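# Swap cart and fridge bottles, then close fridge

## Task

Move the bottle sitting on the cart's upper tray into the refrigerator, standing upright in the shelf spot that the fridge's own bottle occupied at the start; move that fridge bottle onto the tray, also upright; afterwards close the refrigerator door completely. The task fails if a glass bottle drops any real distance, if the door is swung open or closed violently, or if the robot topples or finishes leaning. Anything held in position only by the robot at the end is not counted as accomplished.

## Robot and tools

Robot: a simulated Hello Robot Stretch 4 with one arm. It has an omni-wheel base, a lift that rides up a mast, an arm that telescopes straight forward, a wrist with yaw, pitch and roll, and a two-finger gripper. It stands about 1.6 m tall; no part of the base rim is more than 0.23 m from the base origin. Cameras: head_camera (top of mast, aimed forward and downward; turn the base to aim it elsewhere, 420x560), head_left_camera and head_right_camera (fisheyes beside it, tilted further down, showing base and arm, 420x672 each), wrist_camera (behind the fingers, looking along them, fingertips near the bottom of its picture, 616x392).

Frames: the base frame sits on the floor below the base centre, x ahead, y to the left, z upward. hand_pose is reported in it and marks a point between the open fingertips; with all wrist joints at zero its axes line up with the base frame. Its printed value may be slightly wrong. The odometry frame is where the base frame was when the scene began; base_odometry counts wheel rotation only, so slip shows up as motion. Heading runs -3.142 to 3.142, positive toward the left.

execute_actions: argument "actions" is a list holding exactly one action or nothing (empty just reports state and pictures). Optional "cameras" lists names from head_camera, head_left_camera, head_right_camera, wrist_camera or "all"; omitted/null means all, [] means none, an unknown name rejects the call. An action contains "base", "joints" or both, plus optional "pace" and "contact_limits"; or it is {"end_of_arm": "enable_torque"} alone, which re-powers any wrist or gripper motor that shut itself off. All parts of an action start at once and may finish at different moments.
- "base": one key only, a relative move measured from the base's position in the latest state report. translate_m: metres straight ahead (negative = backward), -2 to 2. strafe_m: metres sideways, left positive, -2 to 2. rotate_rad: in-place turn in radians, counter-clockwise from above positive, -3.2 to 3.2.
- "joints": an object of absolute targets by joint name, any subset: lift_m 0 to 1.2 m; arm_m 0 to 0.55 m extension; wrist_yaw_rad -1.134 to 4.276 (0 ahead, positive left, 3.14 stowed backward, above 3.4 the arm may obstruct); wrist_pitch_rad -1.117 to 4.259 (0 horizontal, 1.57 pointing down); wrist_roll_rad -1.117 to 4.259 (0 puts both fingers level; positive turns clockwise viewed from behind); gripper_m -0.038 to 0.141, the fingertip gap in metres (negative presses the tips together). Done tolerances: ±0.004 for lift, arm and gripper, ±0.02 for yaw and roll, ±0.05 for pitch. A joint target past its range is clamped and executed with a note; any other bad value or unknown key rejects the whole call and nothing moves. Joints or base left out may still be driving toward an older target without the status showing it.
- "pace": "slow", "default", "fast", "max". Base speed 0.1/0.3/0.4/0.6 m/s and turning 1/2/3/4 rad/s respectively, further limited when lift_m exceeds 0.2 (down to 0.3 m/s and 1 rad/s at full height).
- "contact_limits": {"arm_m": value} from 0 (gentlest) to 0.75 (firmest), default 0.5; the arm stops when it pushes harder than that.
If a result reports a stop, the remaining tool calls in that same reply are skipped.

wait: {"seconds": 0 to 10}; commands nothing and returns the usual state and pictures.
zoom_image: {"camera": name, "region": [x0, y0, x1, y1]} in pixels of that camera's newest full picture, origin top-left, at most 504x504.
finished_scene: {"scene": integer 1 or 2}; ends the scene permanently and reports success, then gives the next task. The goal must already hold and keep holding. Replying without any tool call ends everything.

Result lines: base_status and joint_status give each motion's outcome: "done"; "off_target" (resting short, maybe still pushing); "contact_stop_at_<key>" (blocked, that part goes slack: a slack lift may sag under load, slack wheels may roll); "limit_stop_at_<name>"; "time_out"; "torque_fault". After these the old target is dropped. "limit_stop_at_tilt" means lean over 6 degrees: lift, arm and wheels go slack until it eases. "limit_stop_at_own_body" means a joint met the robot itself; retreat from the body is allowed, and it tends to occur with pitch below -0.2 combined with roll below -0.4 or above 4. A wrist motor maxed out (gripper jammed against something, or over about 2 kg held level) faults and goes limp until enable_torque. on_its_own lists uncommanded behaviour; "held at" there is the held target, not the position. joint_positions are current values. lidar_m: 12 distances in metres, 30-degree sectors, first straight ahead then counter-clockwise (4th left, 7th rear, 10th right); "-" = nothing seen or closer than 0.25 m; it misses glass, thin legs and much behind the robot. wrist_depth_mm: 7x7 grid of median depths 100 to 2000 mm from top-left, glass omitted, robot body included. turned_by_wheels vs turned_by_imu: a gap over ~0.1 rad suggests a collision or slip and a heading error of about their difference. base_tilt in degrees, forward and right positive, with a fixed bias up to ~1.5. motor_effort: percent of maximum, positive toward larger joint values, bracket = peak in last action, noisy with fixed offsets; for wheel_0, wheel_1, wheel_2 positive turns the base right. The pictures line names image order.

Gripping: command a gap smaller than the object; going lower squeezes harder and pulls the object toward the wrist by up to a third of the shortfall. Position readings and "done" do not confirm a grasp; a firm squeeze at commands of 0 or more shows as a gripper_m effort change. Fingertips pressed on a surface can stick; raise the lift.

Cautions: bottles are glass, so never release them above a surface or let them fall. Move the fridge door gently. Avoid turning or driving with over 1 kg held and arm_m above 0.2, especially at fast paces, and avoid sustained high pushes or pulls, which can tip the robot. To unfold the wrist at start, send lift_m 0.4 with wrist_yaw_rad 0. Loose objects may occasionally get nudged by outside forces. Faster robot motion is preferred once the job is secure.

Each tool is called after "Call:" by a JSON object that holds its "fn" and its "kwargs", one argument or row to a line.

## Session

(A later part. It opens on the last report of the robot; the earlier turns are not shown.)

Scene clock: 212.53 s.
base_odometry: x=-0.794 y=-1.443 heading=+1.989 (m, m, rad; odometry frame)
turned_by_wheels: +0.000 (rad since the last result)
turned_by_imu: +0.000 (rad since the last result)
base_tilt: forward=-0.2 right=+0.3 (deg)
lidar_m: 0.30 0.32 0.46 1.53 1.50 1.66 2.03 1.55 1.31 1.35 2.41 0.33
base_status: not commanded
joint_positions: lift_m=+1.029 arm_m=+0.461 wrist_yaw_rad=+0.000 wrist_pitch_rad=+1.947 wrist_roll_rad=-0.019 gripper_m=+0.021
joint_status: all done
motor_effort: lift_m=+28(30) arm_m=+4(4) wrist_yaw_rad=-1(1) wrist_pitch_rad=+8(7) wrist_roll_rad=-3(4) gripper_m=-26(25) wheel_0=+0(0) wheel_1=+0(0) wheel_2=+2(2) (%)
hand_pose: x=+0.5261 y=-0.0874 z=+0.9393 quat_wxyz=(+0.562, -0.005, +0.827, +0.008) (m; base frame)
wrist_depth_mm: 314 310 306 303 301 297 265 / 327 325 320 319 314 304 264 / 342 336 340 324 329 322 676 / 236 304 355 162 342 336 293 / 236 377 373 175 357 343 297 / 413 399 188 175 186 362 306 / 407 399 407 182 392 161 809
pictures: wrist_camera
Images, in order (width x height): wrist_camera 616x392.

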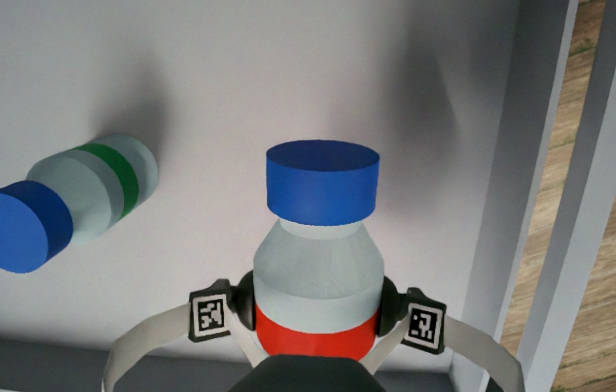

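Call:
{"fn": "execute_actions", "kwargs": {
  "actions": [
    {"joints":{"wrist_pitch_rad":0.36,"arm_m":0.1},"pace":"slow"}
  ],
  "cameras": []
}}

Call:
{"fn": "execute_actions", "kwargs": {
  "actions": [
    {"joints":{"lift_m":0.825}}
  ]
}}

Scene clock: 222.47 s.
base_odometry: x=-0.794 y=-1.443 heading=+1.989 (m, m, rad; odometry frame)
turned_by_wheels: +0.000 (rad since the last result)
turned_by_imu: +0.002 (rad since the last result)
base_tilt: forward=-0.3 right=+0.3 (deg)
lidar_m: 0.29 0.34 0.47 1.53 1.51 1.66 2.02 1.52 1.32 1.34 2.42 0.32
base_status: not commanded
joint_positions: lift_m=+1.029 arm_m=+0.101 wrist_yaw_rad=+0.000 wrist_pitch_rad=+0.368 wrist_roll_rad=-0.019 gripper_m=+0.020
joint_status: all done
on_its_own: wrist_pitch_rad is at rest, and its effort (-24) is outside its rest range (-23 to +23)
motor_effort: lift_m=+28(28) arm_m=-5(5) wrist_yaw_rad=-1(1) wrist_pitch_rad=-24(22) wrist_roll_rad=-3(5) gripper_m=-22(24) wheel_0=+1(1) wheel_1=+0(0) wheel_2=+2(2) (%)
hand_pose: x=+0.5409 y=-0.0874 z=+1.1039 quat_wxyz=(+0.983, -0.009, +0.183, +0.002) (m; base frame)
wrist_depth_mm: 1138 1229 1281 1366 1537 1661 1708 / 1182 1255 1366 1397 1576 1661 1863 / 1255 1336 1397 1464 1708 1808 - / 1281 1366 1499 162 1756 1863 - / 1336 1464 1537 176 1863 - - / 1366 1499 188 174 186 - - / 554 544 539 181 496 166 1618
pictures: none
No camera images: the call's "cameras" was empty. Leave "cameras" out to get every camera's image.

Scene clock: 224.40 s.
base_odometry: x=-0.794 y=-1.443 heading=+1.989 (m, m, rad; odometry frame)
turned_by_wheels: +0.000 (rad since the last result)
turned_by_imu: +0.001 (rad since the last result)
base_tilt: forward=-0.2 right=+0.3 (deg)
lidar_m: 0.30 0.32 0.46 1.53 1.50 1.69 2.00 1.54 1.27 1.33 2.42 0.32
base_status: not commanded
joint_positions: lift_m=+0.825 arm_m=+0.101 wrist_yaw_rad=+0.000 wrist_pitch_rad=+0.368 wrist_roll_rad=-0.019 gripper_m=+0.020
joint_status: all done
motor_effort: lift_m=+17(28) arm_m=-4(4) wrist_yaw_rad=+2(0) wrist_pitch_rad=-23(21) wrist_roll_rad=-2(5) gripper_m=-26(20) wheel_0=+0(1) wheel_1=+0(0) wheel_2=+2(2) (%)
hand_pose: x=+0.5409 y=-0.0874 z=+0.8998 quat_wxyz=(+0.983, -0.009, +0.183, +0.002) (m; base frame)
wrist_depth_mm: 1138 1205 1308 1397 1499 1576 1808 / 1182 1255 1366 1430 1618 1756 1808 / 1255 1308 1397 1430 1618 1808 - / 480 1336 1397 163 1708 1863 - / 232 484 480 175 462 399 - / 233 370 188 174 187 329 300 / 240 260 301 181 291 166 245
pictures: head_camera, head_left_camera, head_right_camera, wrist_camera
Images, in order (width x height): head_camera 420x560, head_left_camera 420x672, head_right_camera 420x672, wrist_camera 616x392.

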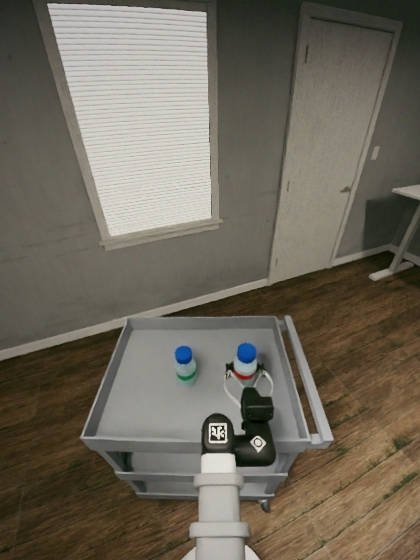

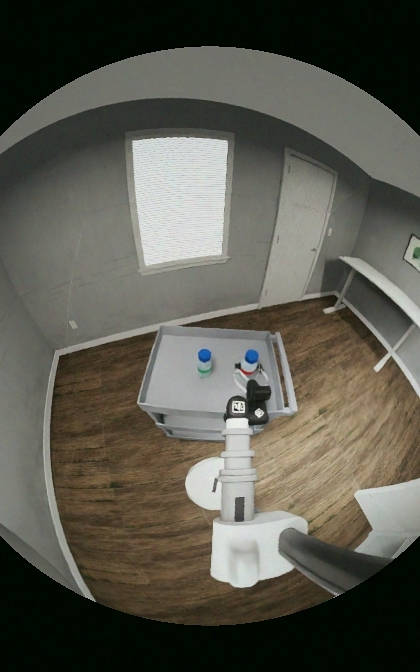

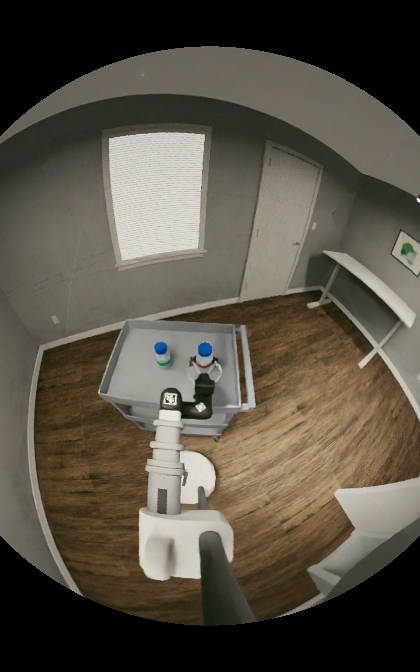

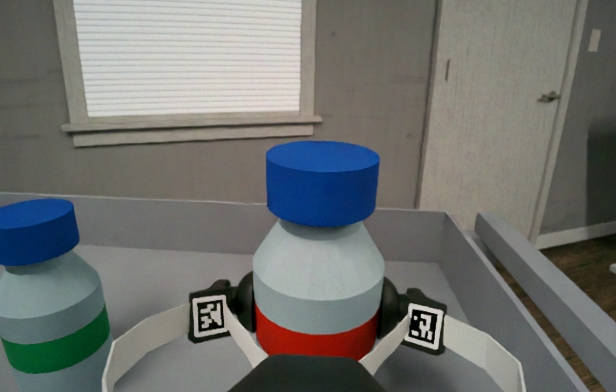

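Call:
{"fn": "execute_actions", "kwargs": {
  "actions": [
    {"joints":{"lift_m":0.80},"pace":"slow"}
  ],
  "cameras": []
}}

Scene clock: 228.90 s.
base_odometry: x=-0.794 y=-1.443 heading=+1.989 (m, m, rad; odometry frame)
turned_by_wheels: +0.000 (rad since the last result)
turned_by_imu: +0.001 (rad since the last result)
base_tilt: forward=-0.3 right=+0.3 (deg)
lidar_m: 0.30 0.33 0.47 1.52 1.51 1.67 2.04 1.54 1.32 1.33 2.42 0.34
base_status: not commanded
joint_positions: lift_m=+0.800 arm_m=+0.101 wrist_yaw_rad=+0.000 wrist_pitch_rad=+0.368 wrist_roll_rad=-0.019 gripper_m=+0.020
joint_status: all done
motor_effort: lift_m=+16(16) arm_m=-4(4) wrist_yaw_rad=+0(0) wrist_pitch_rad=-23(23) wrist_roll_rad=-3(2) gripper_m=-28(23) wheel_0=+1(1) wheel_1=+0(0) wheel_2=+2(2) (%)
hand_pose: x=+0.5409 y=-0.0874 z=+0.8749 quat_wxyz=(+0.983, -0.009, +0.183, +0.002) (m; base frame)
wrist_depth_mm: 1098 1205 1281 1366 1499 1618 1756 / 1182 1229 1397 1464 1618 1661 1863 / 1255 1308 1430 1464 1708 1808 - / 229 473 469 163 455 1808 - / 229 436 442 175 427 366 327 / 229 334 188 175 186 306 252 / 240 260 270 181 258 166 231
pictures: none
No camera images: the call's "cameras" was empty. Leave "cameras" out to get every camera's image.

Call:
{"fn": "execute_actions", "kwargs": {
  "actions": [
    {"joints":{"lift_m":0.79,"gripper_m":0.035},"pace":"slow"}
  ],
  "cameras": ["wrist_camera"]
}}

Scene clock: 231.97 s.
base_odometry: x=-0.794 y=-1.443 heading=+1.989 (m, m, rad; odometry frame)
turned_by_wheels: +0.000 (rad since the last result)
turned_by_imu: +0.001 (rad since the last result)
base_tilt: forward=-0.2 right=+0.3 (deg)
lidar_m: 0.30 0.32 0.46 1.53 1.49 1.66 2.02 1.53 1.29 1.30 2.41 0.34
base_status: not commanded
joint_positions: lift_m=+0.790 arm_m=+0.101 wrist_yaw_rad=+0.000 wrist_pitch_rad=+0.368 wrist_roll_rad=-0.019 gripper_m=+0.035
joint_status: all done
motor_effort: lift_m=+16(16) arm_m=-4(4) wrist_yaw_rad=+1(1) wrist_pitch_rad=-22(22) wrist_roll_rad=-1(4) gripper_m=-20(22) wheel_0=+1(1) wheel_1=+0(0) wheel_2=+2(2) (%)
hand_pose: x=+0.5409 y=-0.0874 z=+0.8649 quat_wxyz=(+0.983, -0.009, +0.183, +0.002) (m; base frame)
wrist_depth_mm: 1138 1205 1255 1366 1499 1618 1708 / 1160 1229 1366 1464 1618 1756 1921 / 1205 1308 1397 1464 1661 1808 - / 227 469 466 167 452 442 - / 226 415 418 179 407 347 324 / 229 317 194 180 187 309 238 / 239 250 263 185 251 256 232
pictures: wrist_camera
Images, in order (width x height): wrist_camera 616x392.

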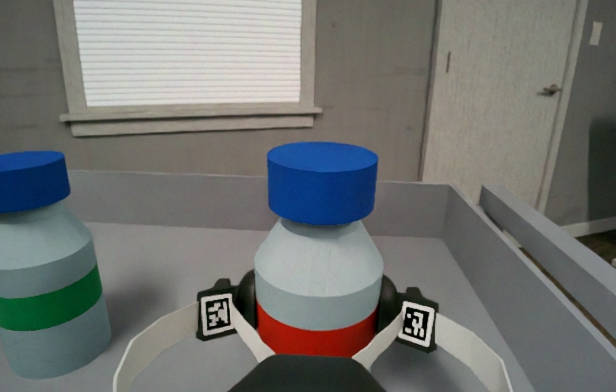

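Call:
{"fn": "execute_actions", "kwargs": {
  "actions": [
    {"joints":{"wrist_pitch_rad":0.39},"pace":"slow"}
  ],
  "cameras": []
}}

Scene clock: 235.10 s.
base_odometry: x=-0.794 y=-1.443 heading=+1.989 (m, m, rad; odometry frame)
turned_by_wheels: +0.000 (rad since the last result)
turned_by_imu: +0.001 (rad since the last result)
base_tilt: forward=-0.3 right=+0.3 (deg)
lidar_m: 0.31 0.32 0.44 1.53 1.51 1.67 2.01 1.49 1.30 1.33 2.40 0.34
base_status: not commanded
joint_positions: lift_m=+0.790 arm_m=+0.101 wrist_yaw_rad=+0.000 wrist_pitch_rad=+0.398 wrist_roll_rad=-0.019 gripper_m=+0.035
joint_status: all done
motor_effort: lift_m=+17(17) arm_m=-4(5) wrist_yaw_rad=+0(1) wrist_pitch_rad=-22(28) wrist_roll_rad=-4(5) gripper_m=-17(17) wheel_0=+1(1) wheel_1=+0(0) wheel_2=+2(2) (%)
hand_pose: x=+0.5377 y=-0.0874 z=+0.8568 quat_wxyz=(+0.980, -0.009, +0.197, +0.002) (m; base frame)
wrist_depth_mm: 1118 1160 1308 1397 1464 1661 1756 / 1160 1229 1397 1499 1618 1708 1863 / 1182 1308 1366 1464 1661 1808 - / 227 473 466 167 455 413 - / 225 387 392 180 382 338 289 / 232 291 194 179 187 298 237 / 241 240 253 186 242 245 231
pictures: none
No camera images: the call's "cameras" was empty. Leave "cameras" out to get every camera's image.

Call:
{"fn": "execute_actions", "kwargs": {
  "actions": [
    {"joints":{"lift_m":0.783},"pace":"slow"}
  ],
  "cameras": ["wrist_camera"]
}}

Scene clock: 237.53 s.
base_odometry: x=-0.794 y=-1.443 heading=+1.989 (m, m, rad; odometry frame)
turned_by_wheels: +0.000 (rad since the last result)
turned_by_imu: +0.001 (rad since the last result)
base_tilt: forward=-0.2 right=+0.4 (deg)
lidar_m: 0.30 0.34 0.45 1.52 1.52 1.66 2.03 1.53 1.31 1.34 2.41 0.33
base_status: not commanded
joint_positions: lift_m=+0.783 arm_m=+0.101 wrist_yaw_rad=+0.000 wrist_pitch_rad=+0.398 wrist_roll_rad=-0.019 gripper_m=+0.035
joint_status: all done
motor_effort: lift_m=+16(15) arm_m=-4(5) wrist_yaw_rad=+0(0) wrist_pitch_rad=-22(22) wrist_roll_rad=-2(2) gripper_m=-20(18) wheel_0=+1(1) wheel_1=+0(0) wheel_2=+2(2) (%)
hand_pose: x=+0.5377 y=-0.0874 z=+0.8499 quat_wxyz=(+0.980, -0.009, +0.197, +0.002) (m; base frame)
wrist_depth_mm: 1118 1205 1308 1397 1537 1661 1756 / 1182 1255 1366 1464 1576 1661 1863 / 239 1281 1366 1576 1708 1756 - / 226 469 469 167 452 407 - / 224 375 379 179 368 338 273 / 232 282 195 180 187 289 236 / 237 231 242 185 233 236 230
pictures: wrist_camera
Images, in order (width x height): wrist_camera 616x392.

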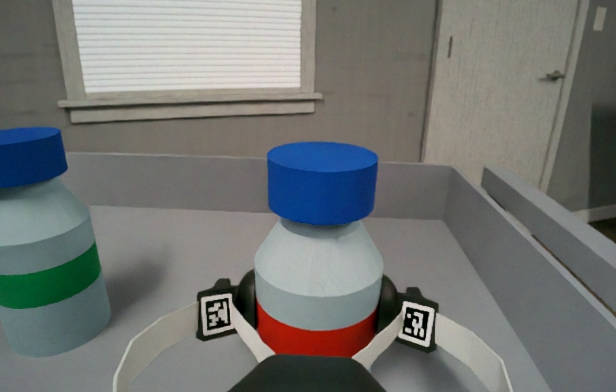

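Call:
{"fn": "execute_actions", "kwargs": {
  "actions": [
    {"joints":{"wrist_pitch_rad":0.415},"pace":"slow"}
  ],
  "cameras": []
}}

Scene clock: 243.80 s.
base_odometry: x=-0.794 y=-1.443 heading=+1.989 (m, m, rad; odometry frame)
turned_by_wheels: +0.000 (rad since the last result)
turned_by_imu: +0.001 (rad since the last result)
base_tilt: forward=-0.2 right=+0.2 (deg)
lidar_m: 0.30 0.30 0.47 1.52 1.50 1.67 2.03 1.53 1.31 1.34 2.42 0.34
base_status: not commanded
joint_positions: lift_m=+0.783 arm_m=+0.101 wrist_yaw_rad=+0.000 wrist_pitch_rad=+0.414 wrist_roll_rad=-0.019 gripper_m=+0.035
joint_status: all done
motor_effort: lift_m=+16(16) arm_m=-4(5) wrist_yaw_rad=-2(1) wrist_pitch_rad=+2(17) wrist_roll_rad=-3(4) gripper_m=-18(15) wheel_0=+0(1) wheel_1=+0(0) wheel_2=+2(2) (%)
hand_pose: x=+0.5358 y=-0.0873 z=+0.8456 quat_wxyz=(+0.979, -0.009, +0.205, +0.002) (m; base frame)
wrist_depth_mm: 1118 1205 1281 1366 1464 1618 1756 / 1182 1229 1336 1464 1618 1708 1921 / 232 1281 1397 1499 1708 1756 - / 225 473 462 168 452 404 - / 224 373 375 180 364 338 273 / 234 277 190 180 189 286 236 / 236 231 241 186 236 236 231
pictures: none
No camera images: the call's "cameras" was empty. Leave "cameras" out to get every camera's image.

Contact. Release.

Call:
{"fn": "execute_actions", "kwargs": {
  "actions": [
    {"joints":{"gripper_m":0.12},"pace":"slow"}
  ],
  "cameras": ["wrist_camera","head_camera"]
}}

Scene clock: 249.53 s.
base_odometry: x=-0.794 y=-1.443 heading=+1.989 (m, m, rad; odometry frame)
turned_by_wheels: +0.000 (rad since the last result)
turned_by_imu: +0.002 (rad since the last result)
base_tilt: forward=-0.2 right=+0.3 (deg)
lidar_m: 0.30 0.32 0.48 1.51 1.51 1.68 2.02 1.52 1.30 1.34 2.41 0.34
base_status: not commanded
joint_positions: lift_m=+0.783 arm_m=+0.101 wrist_yaw_rad=+0.000 wrist_pitch_rad=+0.417 wrist_roll_rad=-0.019 gripper_m=+0.120
joint_status: all done
motor_effort: lift_m=+16(16) arm_m=-3(5) wrist_yaw_rad=+2(2) wrist_pitch_rad=-5(12) wrist_roll_rad=-1(3) gripper_m=-2(19) wheel_0=+1(1) wheel_1=+0(0) wheel_2=+2(2) (%)
hand_pose: x=+0.5353 y=-0.0875 z=+0.8448 quat_wxyz=(+0.978, -0.009, +0.207, +0.002) (m; base frame)
wrist_depth_mm: 1138 1205 1308 1366 1499 1576 1756 / 1182 1281 1336 1464 1576 1708 1921 / 225 1308 1336 203 1661 1808 - / 225 469 466 175 449 404 - / 225 359 370 185 357 338 272 / 236 264 213 187 207 267 236 / 236 234 240 147 236 240 231
pictures: head_camera, wrist_camera
Images, in order (width x height): head_camera 420x560, wrist_camera 616x392.

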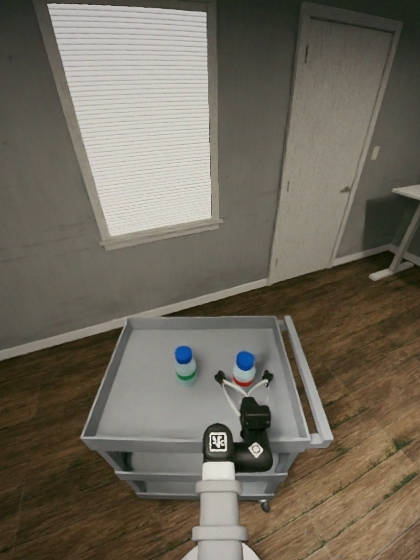

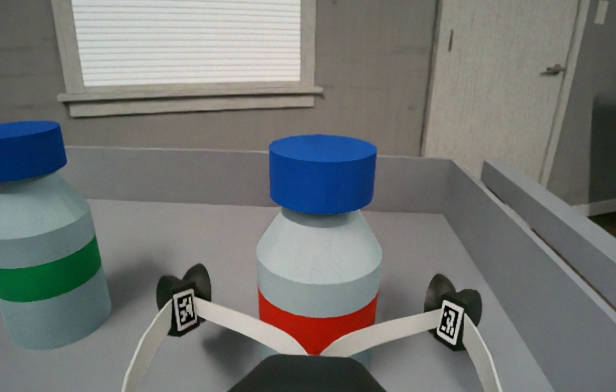

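Call:
{"fn": "execute_actions", "kwargs": {
  "actions": [
    {"joints":{"lift_m":0.94,"gripper_m":0.14}}
  ],
  "cameras": []
}}

Call:
{"fn": "execute_actions", "kwargs": {
  "actions": [
    {"base":{"strafe_m":0.195},"joints":{"arm_m":0.06,"wrist_pitch_rad":0.45}}
  ],
  "cameras": ["wrist_camera","head_camera"]
}}

Scene clock: 262.87 s.
base_odometry: x=-0.794 y=-1.443 heading=+1.989 (m, m, rad; odometry frame)
turned_by_wheels: +0.000 (rad since the last result)
turned_by_imu: +0.001 (rad since the last result)
base_tilt: forward=-0.2 right=+0.3 (deg)
lidar_m: 0.31 0.33 0.45 1.52 1.51 1.67 2.02 1.55 1.29 1.33 2.42 0.32
base_status: not commanded
joint_positions: lift_m=+0.940 arm_m=+0.101 wrist_yaw_rad=+0.000 wrist_pitch_rad=+0.417 wrist_roll_rad=-0.019 gripper_m=+0.140
joint_status: all done
motor_effort: lift_m=+26(28) arm_m=-4(3) wrist_yaw_rad=+1(2) wrist_pitch_rad=-6(8) wrist_roll_rad=-4(3) gripper_m=-3(4) wheel_0=+0(1) wheel_1=+0(0) wheel_2=+2(2) (%)
hand_pose: x=+0.5353 y=-0.0875 z=+1.0009 quat_wxyz=(+0.978, -0.009, +0.207, +0.002) (m; base frame)
wrist_depth_mm: 1118 1205 1308 1397 1537 1576 1756 / 1160 1229 1366 1430 1576 1708 1863 / 1229 1366 1430 1576 1661 1756 - / 1308 1366 1499 1576 1708 - - / 535 1464 1537 1756 1808 - - / 517 480 484 517 508 206 1708 / 265 309 433 145 445 362 1464
pictures: none
No camera images: the call's "cameras" was empty. Leave "cameras" out to get every camera's image.

Scene clock: 264.80 s.
base_odometry: x=-0.972 y=-1.522 heading=+1.989 (m, m, rad; odometry frame)
turned_by_wheels: +0.000 (rad since the last result)
turned_by_imu: +0.000 (rad since the last result)
base_tilt: forward=-0.2 right=+0.3 (deg)
lidar_m: 0.30 0.32 1.67 1.34 1.33 1.45 2.11 1.77 1.50 1.49 0.48 0.32
base_status: done
joint_positions: lift_m=+0.940 arm_m=+0.061 wrist_yaw_rad=+0.000 wrist_pitch_rad=+0.452 wrist_roll_rad=-0.019 gripper_m=+0.140
joint_status: all done
motor_effort: lift_m=+26(27) arm_m=-4(5) wrist_yaw_rad=+0(0) wrist_pitch_rad=-6(7) wrist_roll_rad=-4(3) gripper_m=+1(4) wheel_0=+1(5) wheel_1=-1(10) wheel_2=+2(1) (%)
hand_pose: x=+0.4912 y=-0.0874 z=+0.9917 quat_wxyz=(+0.975, -0.009, +0.224, +0.002) (m; base frame)
wrist_depth_mm: 1098 1182 1255 1336 1430 1618 1661 / 1160 1229 1281 1430 1576 1708 1756 / 1229 1281 1430 1499 1756 1756 - / 1308 1397 1464 1661 1808 1921 - / 1366 569 569 564 554 549 549 / 1397 413 469 309 508 205 298 / 368 410 421 145 424 407 273
pictures: head_camera, wrist_camera
Images, in order (width x height): head_camera 420x560, wrist_camera 616x392.

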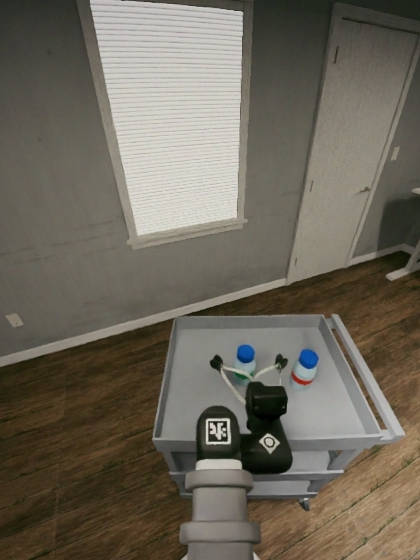

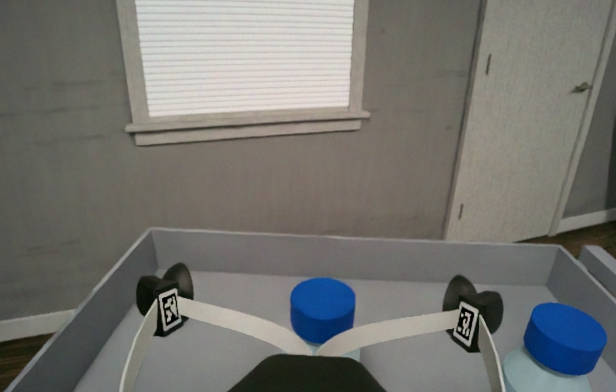

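Call:
{"fn": "execute_actions", "kwargs": {
  "actions": [
    {"joints":{"lift_m":0.81,"arm_m":0.105}}
  ],
  "cameras": ["wrist_camera"]
}}

Scene clock: 268.80 s.
base_odometry: x=-0.972 y=-1.522 heading=+1.989 (m, m, rad; odometry frame)
turned_by_wheels: +0.000 (rad since the last result)
turned_by_imu: +0.001 (rad since the last result)
base_tilt: forward=-0.2 right=+0.3 (deg)
lidar_m: 0.30 0.32 1.67 1.33 1.31 1.47 2.10 1.74 1.53 1.49 0.45 0.34
base_status: not commanded
joint_positions: lift_m=+0.810 arm_m=+0.104 wrist_yaw_rad=+0.000 wrist_pitch_rad=+0.452 wrist_roll_rad=-0.019 gripper_m=+0.140
joint_status: all done
motor_effort: lift_m=+15(25) arm_m=+4(4) wrist_yaw_rad=+1(0) wrist_pitch_rad=-6(7) wrist_roll_rad=-3(4) gripper_m=-3(1) wheel_0=+2(2) wheel_1=-1(1) wheel_2=+1(1) (%)
hand_pose: x=+0.5347 y=-0.0874 z=+0.8627 quat_wxyz=(+0.975, -0.009, +0.224, +0.002) (m; base frame)
wrist_depth_mm: 1078 1160 1255 1308 1366 1576 1661 / 1138 1205 1281 1366 1537 1618 1756 / 1160 1229 1336 1464 1661 1756 1921 / 788 459 469 205 459 455 449 / 340 392 389 214 382 399 402 / 304 287 291 221 234 207 317 / 257 257 263 145 264 262 252
pictures: wrist_camera
Images, in order (width x height): wrist_camera 616x392.

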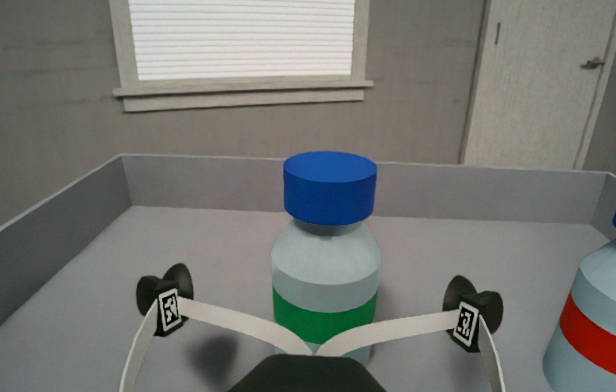

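Call:
{"fn": "execute_actions", "kwargs": {
  "actions": [
    {"joints":{"lift_m":0.80,"arm_m":0.132},"pace":"slow"}
  ],
  "cameras": ["wrist_camera"]
}}

Call:
{"fn": "execute_actions", "kwargs": {
  "actions": [
    {"joints":{"gripper_m":0.015}}
  ],
  "cameras": ["wrist_camera"]
}}

Scene clock: 272.20 s.
base_odometry: x=-0.972 y=-1.522 heading=+1.989 (m, m, rad; odometry frame)
turned_by_wheels: +0.000 (rad since the last result)
turned_by_imu: +0.001 (rad since the last result)
base_tilt: forward=-0.2 right=+0.3 (deg)
lidar_m: 0.30 0.31 1.68 1.33 1.33 1.45 2.10 1.76 1.51 1.52 0.47 0.32
base_status: not commanded
joint_positions: lift_m=+0.801 arm_m=+0.131 wrist_yaw_rad=+0.000 wrist_pitch_rad=+0.452 wrist_roll_rad=-0.019 gripper_m=+0.140
joint_status: all done
motor_effort: lift_m=+15(13) arm_m=+4(5) wrist_yaw_rad=+1(0) wrist_pitch_rad=-6(7) wrist_roll_rad=-4(4) gripper_m=+0(2) wheel_0=+2(1) wheel_1=-1(1) wheel_2=+1(2) (%)
hand_pose: x=+0.5616 y=-0.0874 z=+0.8527 quat_wxyz=(+0.975, -0.009, +0.224, +0.002) (m; base frame)
wrist_depth_mm: 1078 1118 1205 1281 1397 1576 1576 / 1098 1160 1255 1308 1499 1576 1708 / 1160 1229 1336 1430 1537 1708 1863 / 368 442 442 175 430 430 424 / 332 370 377 186 362 379 382 / 291 273 278 186 192 206 301 / 247 245 249 145 248 250 258
pictures: wrist_camera
Images, in order (width x height): wrist_camera 616x392.

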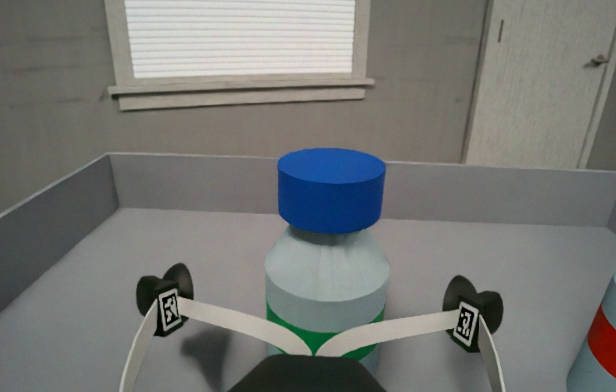

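Scene clock: 274.43 s.
base_odometry: x=-0.972 y=-1.522 heading=+1.989 (m, m, rad; odometry frame)
turned_by_wheels: +0.000 (rad since the last result)
turned_by_imu: +0.001 (rad since the last result)
base_tilt: forward=-0.3 right=+0.3 (deg)
lidar_m: 0.31 0.32 1.68 1.34 1.33 1.46 2.11 1.77 1.51 1.49 0.43 0.33
base_status: not commanded
joint_positions: lift_m=+0.800 arm_m=+0.131 wrist_yaw_rad=+0.000 wrist_pitch_rad=+0.456 wrist_roll_rad=-0.019 gripper_m=+0.016
joint_status: all done
motor_effort: lift_m=+16(16) arm_m=+4(4) wrist_yaw_rad=+0(2) wrist_pitch_rad=-16(17) wrist_roll_rad=-2(4) gripper_m=-26(28) wheel_0=+2(2) wheel_1=-1(1) wheel_2=+1(1) (%)
hand_pose: x=+0.5612 y=-0.0875 z=+0.8517 quat_wxyz=(+0.974, -0.009, +0.226, +0.002) (m; base frame)
wrist_depth_mm: 1078 1138 1205 1281 1397 1537 1661 / 1098 1205 1255 1366 1499 1618 1756 / 1138 1205 1308 1430 1576 1661 1921 / 368 445 442 156 430 430 427 / 334 364 368 170 357 379 375 / 289 293 186 169 186 301 298 / 243 236 241 176 233 159 256
pictures: wrist_camera
Images, in order (width x height): wrist_camera 616x392.

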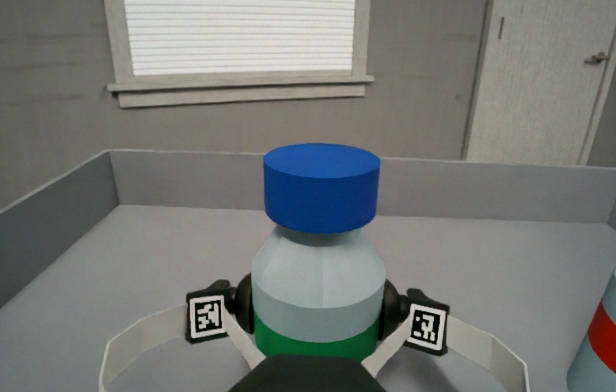

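Call:
{"fn": "execute_actions", "kwargs": {
  "actions": [
    {"joints":{"lift_m":0.99}}
  ],
  "cameras": ["wrist_camera"]
}}

Call:
{"fn": "execute_actions", "kwargs": {
  "actions": [
    {"base":{"rotate_rad":-2.72},"joints":{"arm_m":0.01},"pace":"slow"}
  ],
  "cameras": []
}}

Call:
{"fn": "execute_actions", "kwargs": {
  "actions": [
    {"base":{"translate_m":0.55},"joints":{"lift_m":0.3}}
  ],
  "cameras": []
}}

Call:
{"fn": "execute_actions", "kwargs": {
  "actions": [
    {"base":{"strafe_m":0.85},"joints":{"arm_m":0.2,"lift_m":0.16}}
  ]
}}

Scene clock: 283.80 s.
base_odometry: x=-0.972 y=-1.522 heading=+1.989 (m, m, rad; odometry frame)
turned_by_wheels: +0.000 (rad since the last result)
turned_by_imu: +0.001 (rad since the last result)
base_tilt: forward=-0.2 right=+0.3 (deg)
lidar_m: 0.31 0.32 1.68 1.34 1.32 1.46 2.10 1.74 1.53 1.50 0.46 0.32
base_status: not commanded
joint_positions: lift_m=+0.989 arm_m=+0.131 wrist_yaw_rad=+0.000 wrist_pitch_rad=+0.456 wrist_roll_rad=-0.019 gripper_m=+0.016
joint_status: all done
motor_effort: lift_m=+28(28) arm_m=+4(4) wrist_yaw_rad=+1(1) wrist_pitch_rad=-17(18) wrist_roll_rad=-3(2) gripper_m=-25(25) wheel_0=+2(2) wheel_1=-1(1) wheel_2=+1(1) (%)
hand_pose: x=+0.5612 y=-0.0875 z=+1.0407 quat_wxyz=(+0.974, -0.009, +0.226, +0.002) (m; base frame)
wrist_depth_mm: 1098 1098 1160 1281 1366 1499 1618 / 1098 1205 1281 1336 1464 1618 1708 / 1160 1229 1336 1366 1537 1708 1808 / 1229 1308 1464 156 1708 1863 - / 1308 1397 1499 170 1863 - - / 1397 512 186 170 186 500 504 / 1366 427 462 175 449 159 477
pictures: wrist_camera
Images, in order (width x height): wrist_camera 616x392.

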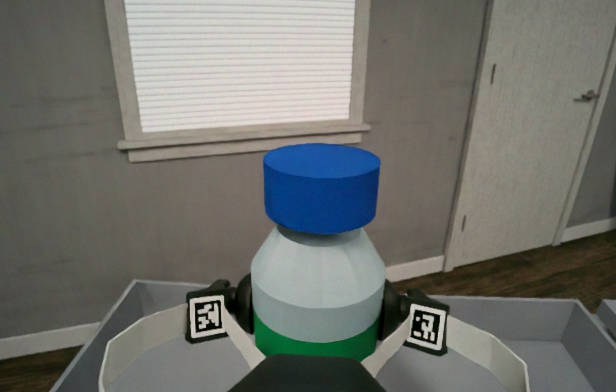

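Scene clock: 287.80 s.
base_odometry: x=-0.972 y=-1.522 heading=-0.731 (m, m, rad; odometry frame)
turned_by_wheels: -2.720 (rad since the last result)
turned_by_imu: -2.744 (rad since the last result)
base_tilt: forward=-0.2 right=+0.4 (deg)
lidar_m: 0.41 1.65 1.49 0.49 0.35 0.30 0.32 1.75 1.38 1.32 1.39 1.97
base_status: done
joint_positions: lift_m=+0.989 arm_m=+0.011 wrist_yaw_rad=+0.000 wrist_pitch_rad=+0.456 wrist_roll_rad=-0.019 gripper_m=+0.016
joint_status: all done
motor_effort: lift_m=+28(28) arm_m=-4(5) wrist_yaw_rad=+0(2) wrist_pitch_rad=-16(17) wrist_roll_rad=-2(3) gripper_m=-24(20) wheel_0=+1(4) wheel_1=+1(2) wheel_2=+1(8) (%)
hand_pose: x=+0.4407 y=-0.0875 z=+1.0407 quat_wxyz=(+0.974, -0.009, +0.226, +0.002) (m; base frame)
wrist_depth_mm: 1576 1397 1661 1618 1618 1576 1537 / 1661 1366 1863 1756 1756 1618 1618 / 1708 1537 1863 1863 1808 1808 1756 / 1576 1576 - 156 1921 1921 1808 / 1618 1708 - 170 - - 1983 / 1576 1661 186 169 185 1661 1808 / 1397 1336 1366 175 1336 158 1464
pictures: none
No camera images: the call's "cameras" was empty. Leave "cameras" out to get every camera's image.

Scene clock: 291.37 s.
base_odometry: x=-0.563 y=-1.889 heading=-0.731 (m, m, rad; odometry frame)
turned_by_wheels: +0.000 (rad since the last result)
turned_by_imu: +0.002 (rad since the last result)
base_tilt: forward=-0.2 right=+0.3 (deg)
lidar_m: 0.42 1.15 1.23 2.62 2.72 0.80 0.83 1.89 1.39 1.36 1.41 1.54
base_status: done
joint_positions: lift_m=+0.300 arm_m=+0.011 wrist_yaw_rad=+0.000 wrist_pitch_rad=+0.456 wrist_roll_rad=-0.019 gripper_m=+0.016
joint_status: all done
motor_effort: lift_m=+16(25) arm_m=-4(4) wrist_yaw_rad=+0(0) wrist_pitch_rad=-17(18) wrist_roll_rad=-2(4) gripper_m=-19(22) wheel_0=-1(3) wheel_1=+0(8) wheel_2=+2(10) (%)
hand_pose: x=+0.4407 y=-0.0874 z=+0.3516 quat_wxyz=(+0.974, -0.009, +0.226, +0.002) (m; base frame)
wrist_depth_mm: 960 1160 1160 1160 1118 1098 1078 / 976 1229 1229 1255 1205 1182 1118 / 976 1308 1308 1281 1281 1229 1229 / 991 1182 1205 156 1138 1229 1255 / 891 904 904 170 878 917 917 / 699 715 186 169 185 732 723 / 597 580 585 175 569 159 621
pictures: none
No camera images: the call's "cameras" was empty. Leave "cameras" out to get every camera's image.

Scene clock: 295.53 s.
base_odometry: x=+0.005 y=-1.256 heading=-0.730 (m, m, rad; odometry frame)
turned_by_wheels: +0.000 (rad since the last result)
turned_by_imu: +0.000 (rad since the last result)
base_tilt: forward=-0.2 right=+0.4 (deg)
lidar_m: 0.63 0.48 0.49 1.78 1.78 2.25 0.81 0.69 2.31 2.21 2.14 1.57
base_status: done
joint_positions: lift_m=+0.160 arm_m=+0.199 wrist_yaw_rad=+0.000 wrist_pitch_rad=+0.456 wrist_roll_rad=-0.019 gripper_m=+0.016
joint_status: all done
motor_effort: lift_m=+16(16) arm_m=+4(4) wrist_yaw_rad=-1(1) wrist_pitch_rad=-17(18) wrist_roll_rad=-3(5) gripper_m=-25(24) wheel_0=+3(9) wheel_1=-1(10) wheel_2=+1(6) (%)
hand_pose: x=+0.6292 y=-0.0874 z=+0.2116 quat_wxyz=(+0.974, -0.009, +0.226, +0.002) (m; base frame)
wrist_depth_mm: 564 788 904 878 500 976 960 / 569 809 960 931 539 1008 991 / 597 741 820 820 564 1078 1042 / 627 634 621 157 778 878 891 / 615 640 634 170 615 654 661 / 508 512 186 170 186 525 525 / 427 413 418 176 407 159 442
pictures: head_camera, head_left_camera, head_right_camera, wrist_camera
Images, in order (width x height): head_camera 420x560, head_left_camera 420x672, head_right_camera 420x672, wrist_camera 616x392.

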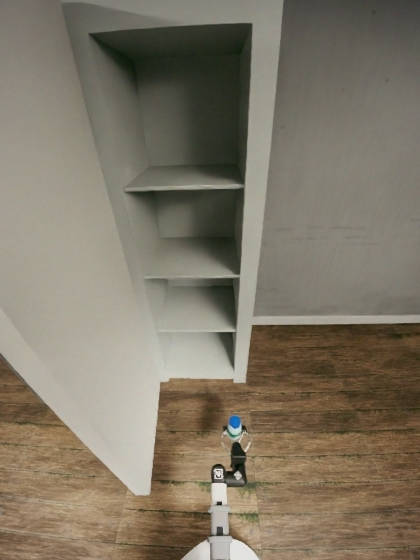

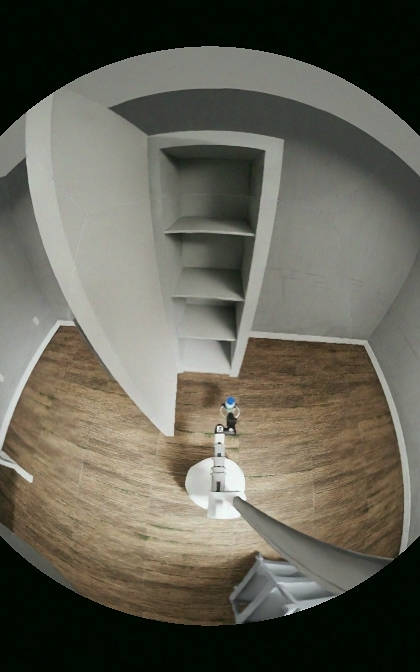

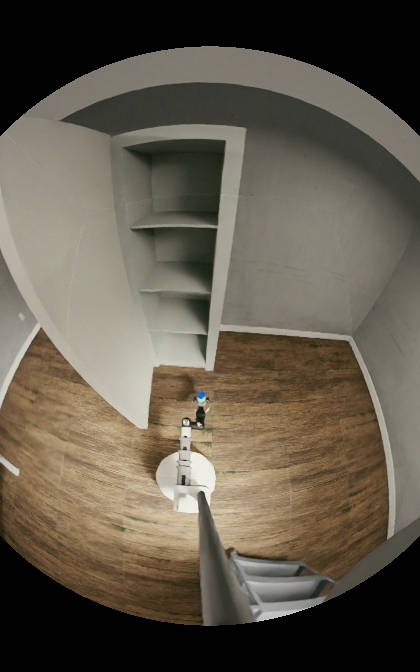

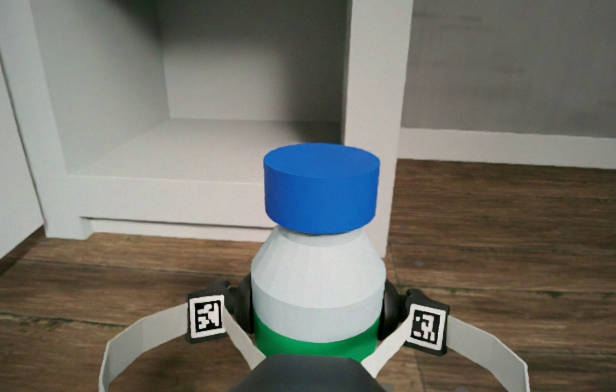

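Call:
{"fn": "execute_actions", "kwargs": {
  "actions": [
    {"base":{"rotate_rad":0.22},"joints":{"lift_m":0.17,"arm_m":0.35}}
  ],
  "cameras": []
}}

Call:
{"fn": "execute_actions", "kwargs": {
  "actions": [
    {"base":{"translate_m":0.15}}
  ],
  "cameras": ["head_camera","wrist_camera"]
}}

Scene clock: 303.53 s.
base_odometry: x=+0.005 y=-1.256 heading=-0.510 (m, m, rad; odometry frame)
turned_by_wheels: +0.220 (rad since the last result)
turned_by_imu: +0.224 (rad since the last result)
base_tilt: forward=-0.2 right=+0.3 (deg)
lidar_m: 0.76 0.46 2.50 1.78 1.99 2.19 0.71 0.80 2.23 2.22 1.80 0.96
base_status: done
joint_positions: lift_m=+0.169 arm_m=+0.349 wrist_yaw_rad=+0.000 wrist_pitch_rad=+0.456 wrist_roll_rad=-0.019 gripper_m=+0.016
joint_status: all done
motor_effort: lift_m=+28(28) arm_m=+4(5) wrist_yaw_rad=+0(4) wrist_pitch_rad=-17(18) wrist_roll_rad=-4(1) gripper_m=-28(26) wheel_0=+1(8) wheel_1=-1(4) wheel_2=+2(5) (%)
hand_pose: x=+0.7792 y=-0.0874 z=+0.2207 quat_wxyz=(+0.974, -0.009, +0.226, +0.002) (m; base frame)
wrist_depth_mm: 347 436 564 788 750 691 473 / 351 452 574 831 778 723 449 / 353 480 603 820 809 741 427 / 364 492 549 157 544 580 404 / 366 504 525 170 449 436 399 / 370 500 186 169 185 439 418 / 410 421 430 175 415 159 433
pictures: none
No camera images: the call's "cameras" was empty. Leave "cameras" out to get every camera's image.

Scene clock: 305.37 s.
base_odometry: x=+0.135 y=-1.329 heading=-0.510 (m, m, rad; odometry frame)
turned_by_wheels: +0.000 (rad since the last result)
turned_by_imu: +0.001 (rad since the last result)
base_tilt: forward=-0.2 right=+0.3 (deg)
lidar_m: 0.71 0.36 0.37 1.76 1.97 2.32 0.81 0.97 2.25 2.25 1.63 0.82
base_status: done
joint_positions: lift_m=+0.169 arm_m=+0.349 wrist_yaw_rad=+0.000 wrist_pitch_rad=+0.456 wrist_roll_rad=-0.019 gripper_m=+0.016
joint_status: not commanded
motor_effort: lift_m=+28(28) arm_m=+4(4) wrist_yaw_rad=+0(0) wrist_pitch_rad=-17(15) wrist_roll_rad=-3(2) gripper_m=-26(25) wheel_0=+0(2) wheel_1=+1(7) wheel_2=+0(6) (%)
hand_pose: x=+0.7792 y=-0.0874 z=+0.2207 quat_wxyz=(+0.974, -0.009, +0.226, +0.002) (m; base frame)
wrist_depth_mm: 296 345 492 654 609 580 544 / 319 355 512 683 640 609 554 / 338 370 535 691 676 640 504 / 351 377 525 156 554 585 484 / 342 389 430 170 418 436 427 / 345 399 186 170 186 351 353 / 357 418 418 175 317 159 296
pictures: head_camera, wrist_camera
Images, in order (width x height): head_camera 420x560, wrist_camera 616x392.

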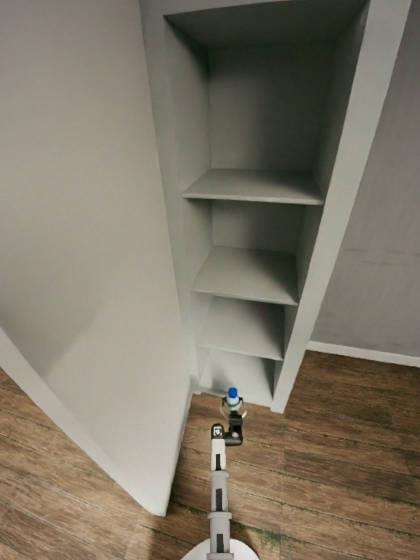

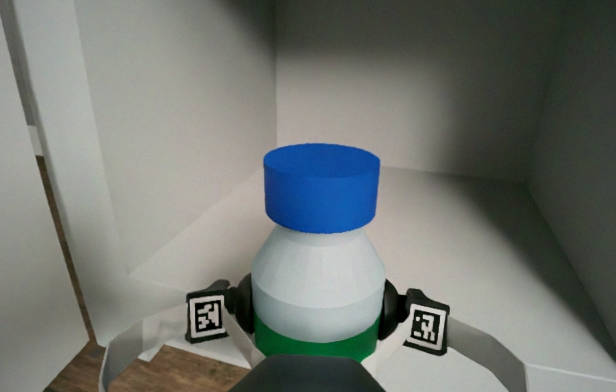

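Call:
{"fn": "execute_actions", "kwargs": {
  "actions": [
    {"joints":{"arm_m":0.54}}
  ],
  "cameras": []
}}

Call:
{"fn": "execute_actions", "kwargs": {
  "actions": [
    {"joints":{"lift_m":0.143,"gripper_m":0.035},"pace":"slow"}
  ],
  "cameras": ["head_camera","wrist_camera"]
}}

Scene clock: 310.63 s.
base_odometry: x=+0.135 y=-1.329 heading=-0.510 (m, m, rad; odometry frame)
turned_by_wheels: +0.000 (rad since the last result)
turned_by_imu: +0.001 (rad since the last result)
base_tilt: forward=-0.2 right=+0.3 (deg)
lidar_m: 0.74 0.34 0.38 1.77 1.97 2.32 0.82 1.00 2.26 2.24 1.63 0.82
base_status: not commanded
joint_positions: lift_m=+0.169 arm_m=+0.539 wrist_yaw_rad=+0.000 wrist_pitch_rad=+0.456 wrist_roll_rad=-0.019 gripper_m=+0.016
joint_status: all done
motor_effort: lift_m=+28(28) arm_m=+4(6) wrist_yaw_rad=+0(1) wrist_pitch_rad=-16(17) wrist_roll_rad=-2(3) gripper_m=-26(25) wheel_0=+0(0) wheel_1=+1(1) wheel_2=+1(1) (%)
hand_pose: x=+0.9692 y=-0.0874 z=+0.2207 quat_wxyz=(+0.974, -0.009, +0.226, +0.002) (m; base frame)
wrist_depth_mm: 224 287 410 477 449 424 402 / 225 293 421 508 473 439 415 / 231 304 439 517 496 466 442 / 236 310 462 156 517 496 466 / 244 320 410 170 418 439 442 / 247 312 186 169 186 351 349 / 257 274 282 175 271 159 293
pictures: none
No camera images: the call's "cameras" was empty. Leave "cameras" out to get every camera's image.

Scene clock: 311.77 s.
base_odometry: x=+0.135 y=-1.329 heading=-0.510 (m, m, rad; odometry frame)
turned_by_wheels: +0.000 (rad since the last result)
turned_by_imu: +0.000 (rad since the last result)
base_tilt: forward=-0.2 right=+0.3 (deg)
lidar_m: 0.71 0.35 0.39 1.78 1.97 2.32 0.83 0.99 2.26 2.25 1.64 0.83
base_status: not commanded
joint_positions: lift_m=+0.143 arm_m=+0.539 wrist_yaw_rad=+0.000 wrist_pitch_rad=+0.456 wrist_roll_rad=-0.019 gripper_m=+0.035
joint_status: all done
motor_effort: lift_m=+16(28) arm_m=+4(4) wrist_yaw_rad=-2(1) wrist_pitch_rad=-18(17) wrist_roll_rad=-2(4) gripper_m=-17(24) wheel_0=+0(0) wheel_1=+1(1) wheel_2=+1(1) (%)
hand_pose: x=+0.9692 y=-0.0874 z=+0.1946 quat_wxyz=(+0.974, -0.009, +0.226, +0.002) (m; base frame)
wrist_depth_mm: 225 286 410 473 445 421 402 / 228 297 421 504 473 445 421 / 233 304 445 517 496 462 442 / 236 312 452 164 484 488 466 / 243 322 384 177 373 394 394 / 247 297 190 176 186 315 310 / 246 246 255 182 249 249 266
pictures: head_camera, wrist_camera
Images, in order (width x height): head_camera 420x560, wrist_camera 616x392.

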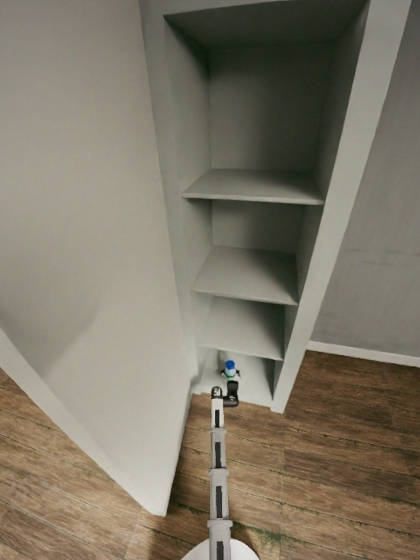

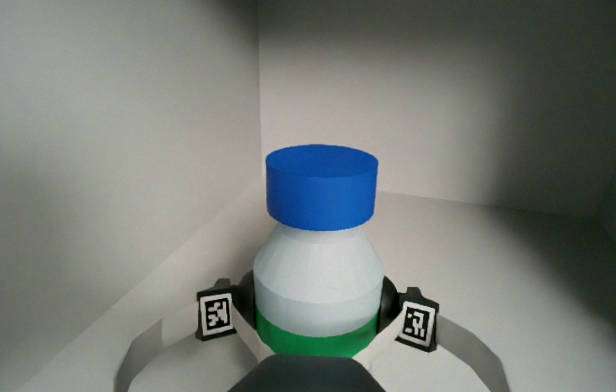

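Call:
{"fn": "execute_actions", "kwargs": {
  "actions": [
    {"joints":{"lift_m":0.131},"pace":"slow"}
  ],
  "cameras": []
}}

Scene clock: 314.20 s.
base_odometry: x=+0.135 y=-1.329 heading=-0.510 (m, m, rad; odometry frame)
turned_by_wheels: +0.000 (rad since the last result)
turned_by_imu: +0.001 (rad since the last result)
base_tilt: forward=-0.2 right=+0.4 (deg)
lidar_m: 0.71 0.36 0.39 1.78 1.96 2.32 0.82 0.96 2.26 2.26 1.62 0.83
base_status: not commanded
joint_positions: lift_m=+0.131 arm_m=+0.539 wrist_yaw_rad=+0.000 wrist_pitch_rad=+0.454 wrist_roll_rad=-0.019 gripper_m=+0.035
joint_status: all done
motor_effort: lift_m=+15(17) arm_m=+4(4) wrist_yaw_rad=+0(1) wrist_pitch_rad=-12(17) wrist_roll_rad=-2(1) gripper_m=-18(15) wheel_0=+0(0) wheel_1=+1(1) wheel_2=+1(1) (%)
hand_pose: x=+0.9694 y=-0.0874 z=+0.1832 quat_wxyz=(+0.974, -0.009, +0.225, +0.002) (m; base frame)
wrist_depth_mm: 225 286 413 477 445 424 402 / 226 296 427 504 473 442 421 / 232 304 442 512 496 462 436 / 238 312 436 163 462 477 462 / 243 322 366 176 353 375 375 / 248 289 189 175 186 297 297 / 237 232 244 181 238 237 254
pictures: none
No camera images: the call's "cameras" was empty. Leave "cameras" out to get every camera's image.

Call:
{"fn": "execute_actions", "kwargs": {
  "actions": [
    {"joints":{"gripper_m":0.11}}
  ],
  "cameras": ["wrist_camera"]
}}

Call:
{"fn": "execute_actions", "kwargs": {
  "actions": [
    {"joints":{"arm_m":0.2}}
  ]
}}

Scene clock: 318.57 s.
base_odometry: x=+0.135 y=-1.329 heading=-0.510 (m, m, rad; odometry frame)
turned_by_wheels: +0.000 (rad since the last result)
turned_by_imu: +0.001 (rad since the last result)
base_tilt: forward=-0.2 right=+0.3 (deg)
lidar_m: 0.69 0.32 0.37 1.79 1.95 2.31 0.83 0.97 2.25 2.24 1.64 0.82
base_status: not commanded
joint_positions: lift_m=+0.131 arm_m=+0.539 wrist_yaw_rad=+0.000 wrist_pitch_rad=+0.452 wrist_roll_rad=-0.019 gripper_m=+0.110
joint_status: all done
motor_effort: lift_m=+15(15) arm_m=+4(4) wrist_yaw_rad=+1(1) wrist_pitch_rad=-6(12) wrist_roll_rad=-1(3) gripper_m=-3(21) wheel_0=+0(0) wheel_1=+1(1) wheel_2=+0(1) (%)
hand_pose: x=+0.9697 y=-0.0875 z=+0.1837 quat_wxyz=(+0.975, -0.009, +0.224, +0.002) (m; base frame)
wrist_depth_mm: 225 286 410 477 445 424 402 / 228 294 424 508 469 442 418 / 232 303 442 521 496 466 439 / 237 312 433 171 466 477 462 / 242 320 368 184 359 375 377 / 248 285 202 185 198 286 300 / 239 240 246 146 239 243 254
pictures: wrist_camera
Images, in order (width x height): wrist_camera 616x392.

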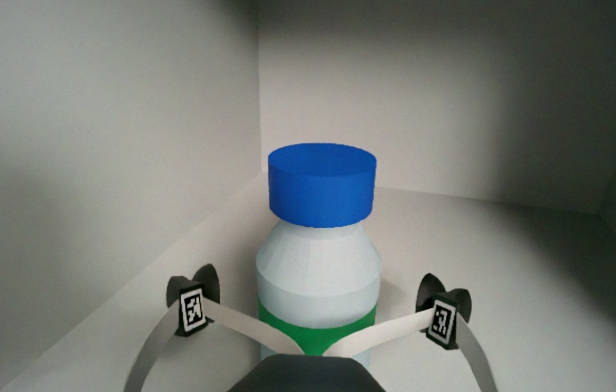

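Scene clock: 320.70 s.
base_odometry: x=+0.135 y=-1.329 heading=-0.510 (m, m, rad; odometry frame)
turned_by_wheels: +0.000 (rad since the last result)
turned_by_imu: +0.001 (rad since the last result)
base_tilt: forward=-0.2 right=+0.4 (deg)
lidar_m: 0.70 0.36 0.36 1.78 1.96 2.33 0.84 0.97 2.27 2.26 1.61 0.83
base_status: not commanded
joint_positions: lift_m=+0.131 arm_m=+0.201 wrist_yaw_rad=+0.000 wrist_pitch_rad=+0.452 wrist_roll_rad=-0.019 gripper_m=+0.110
joint_status: all done
motor_effort: lift_m=+15(15) arm_m=-4(3) wrist_yaw_rad=+0(1) wrist_pitch_rad=-6(6) wrist_roll_rad=-2(3) gripper_m=+0(0) wheel_0=+0(1) wheel_1=+1(1) wheel_2=+0(0) (%)
hand_pose: x=+0.6311 y=-0.0874 z=+0.1836 quat_wxyz=(+0.974, -0.009, +0.224, +0.002) (m; base frame)
wrist_depth_mm: 347 433 564 778 732 699 466 / 347 459 580 798 768 732 452 / 357 477 603 512 759 699 430 / 362 496 504 496 504 508 404 / 368 535 544 477 442 418 394 / 375 459 202 488 459 433 413 / 392 392 402 146 397 397 407
pictures: head_camera, head_left_camera, head_right_camera, wrist_camera
Images, in order (width x height): head_camera 420x560, head_left_camera 420x672, head_right_camera 420x672, wrist_camera 616x392.

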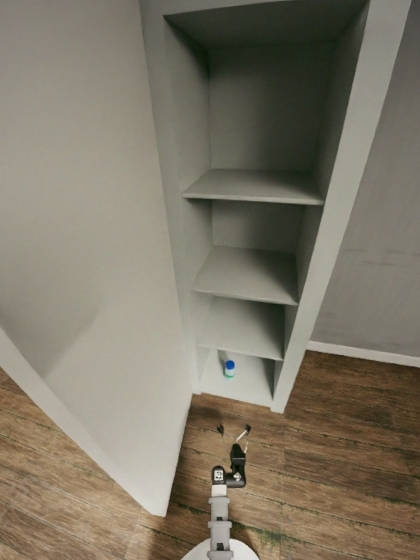

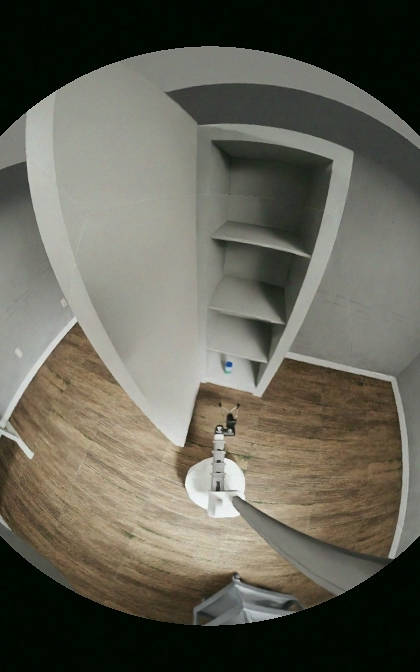

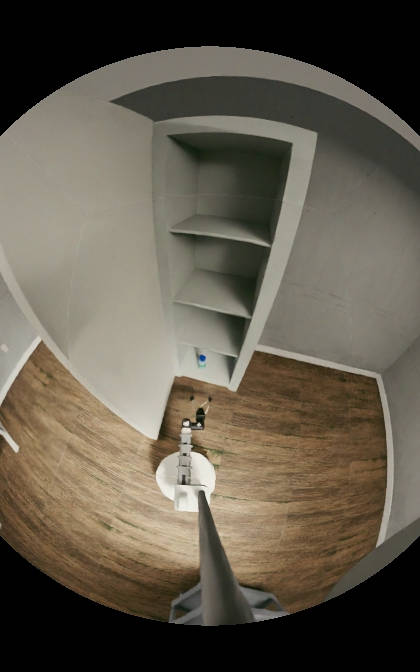

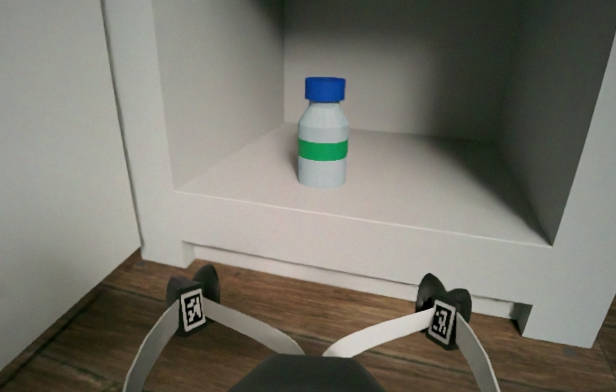

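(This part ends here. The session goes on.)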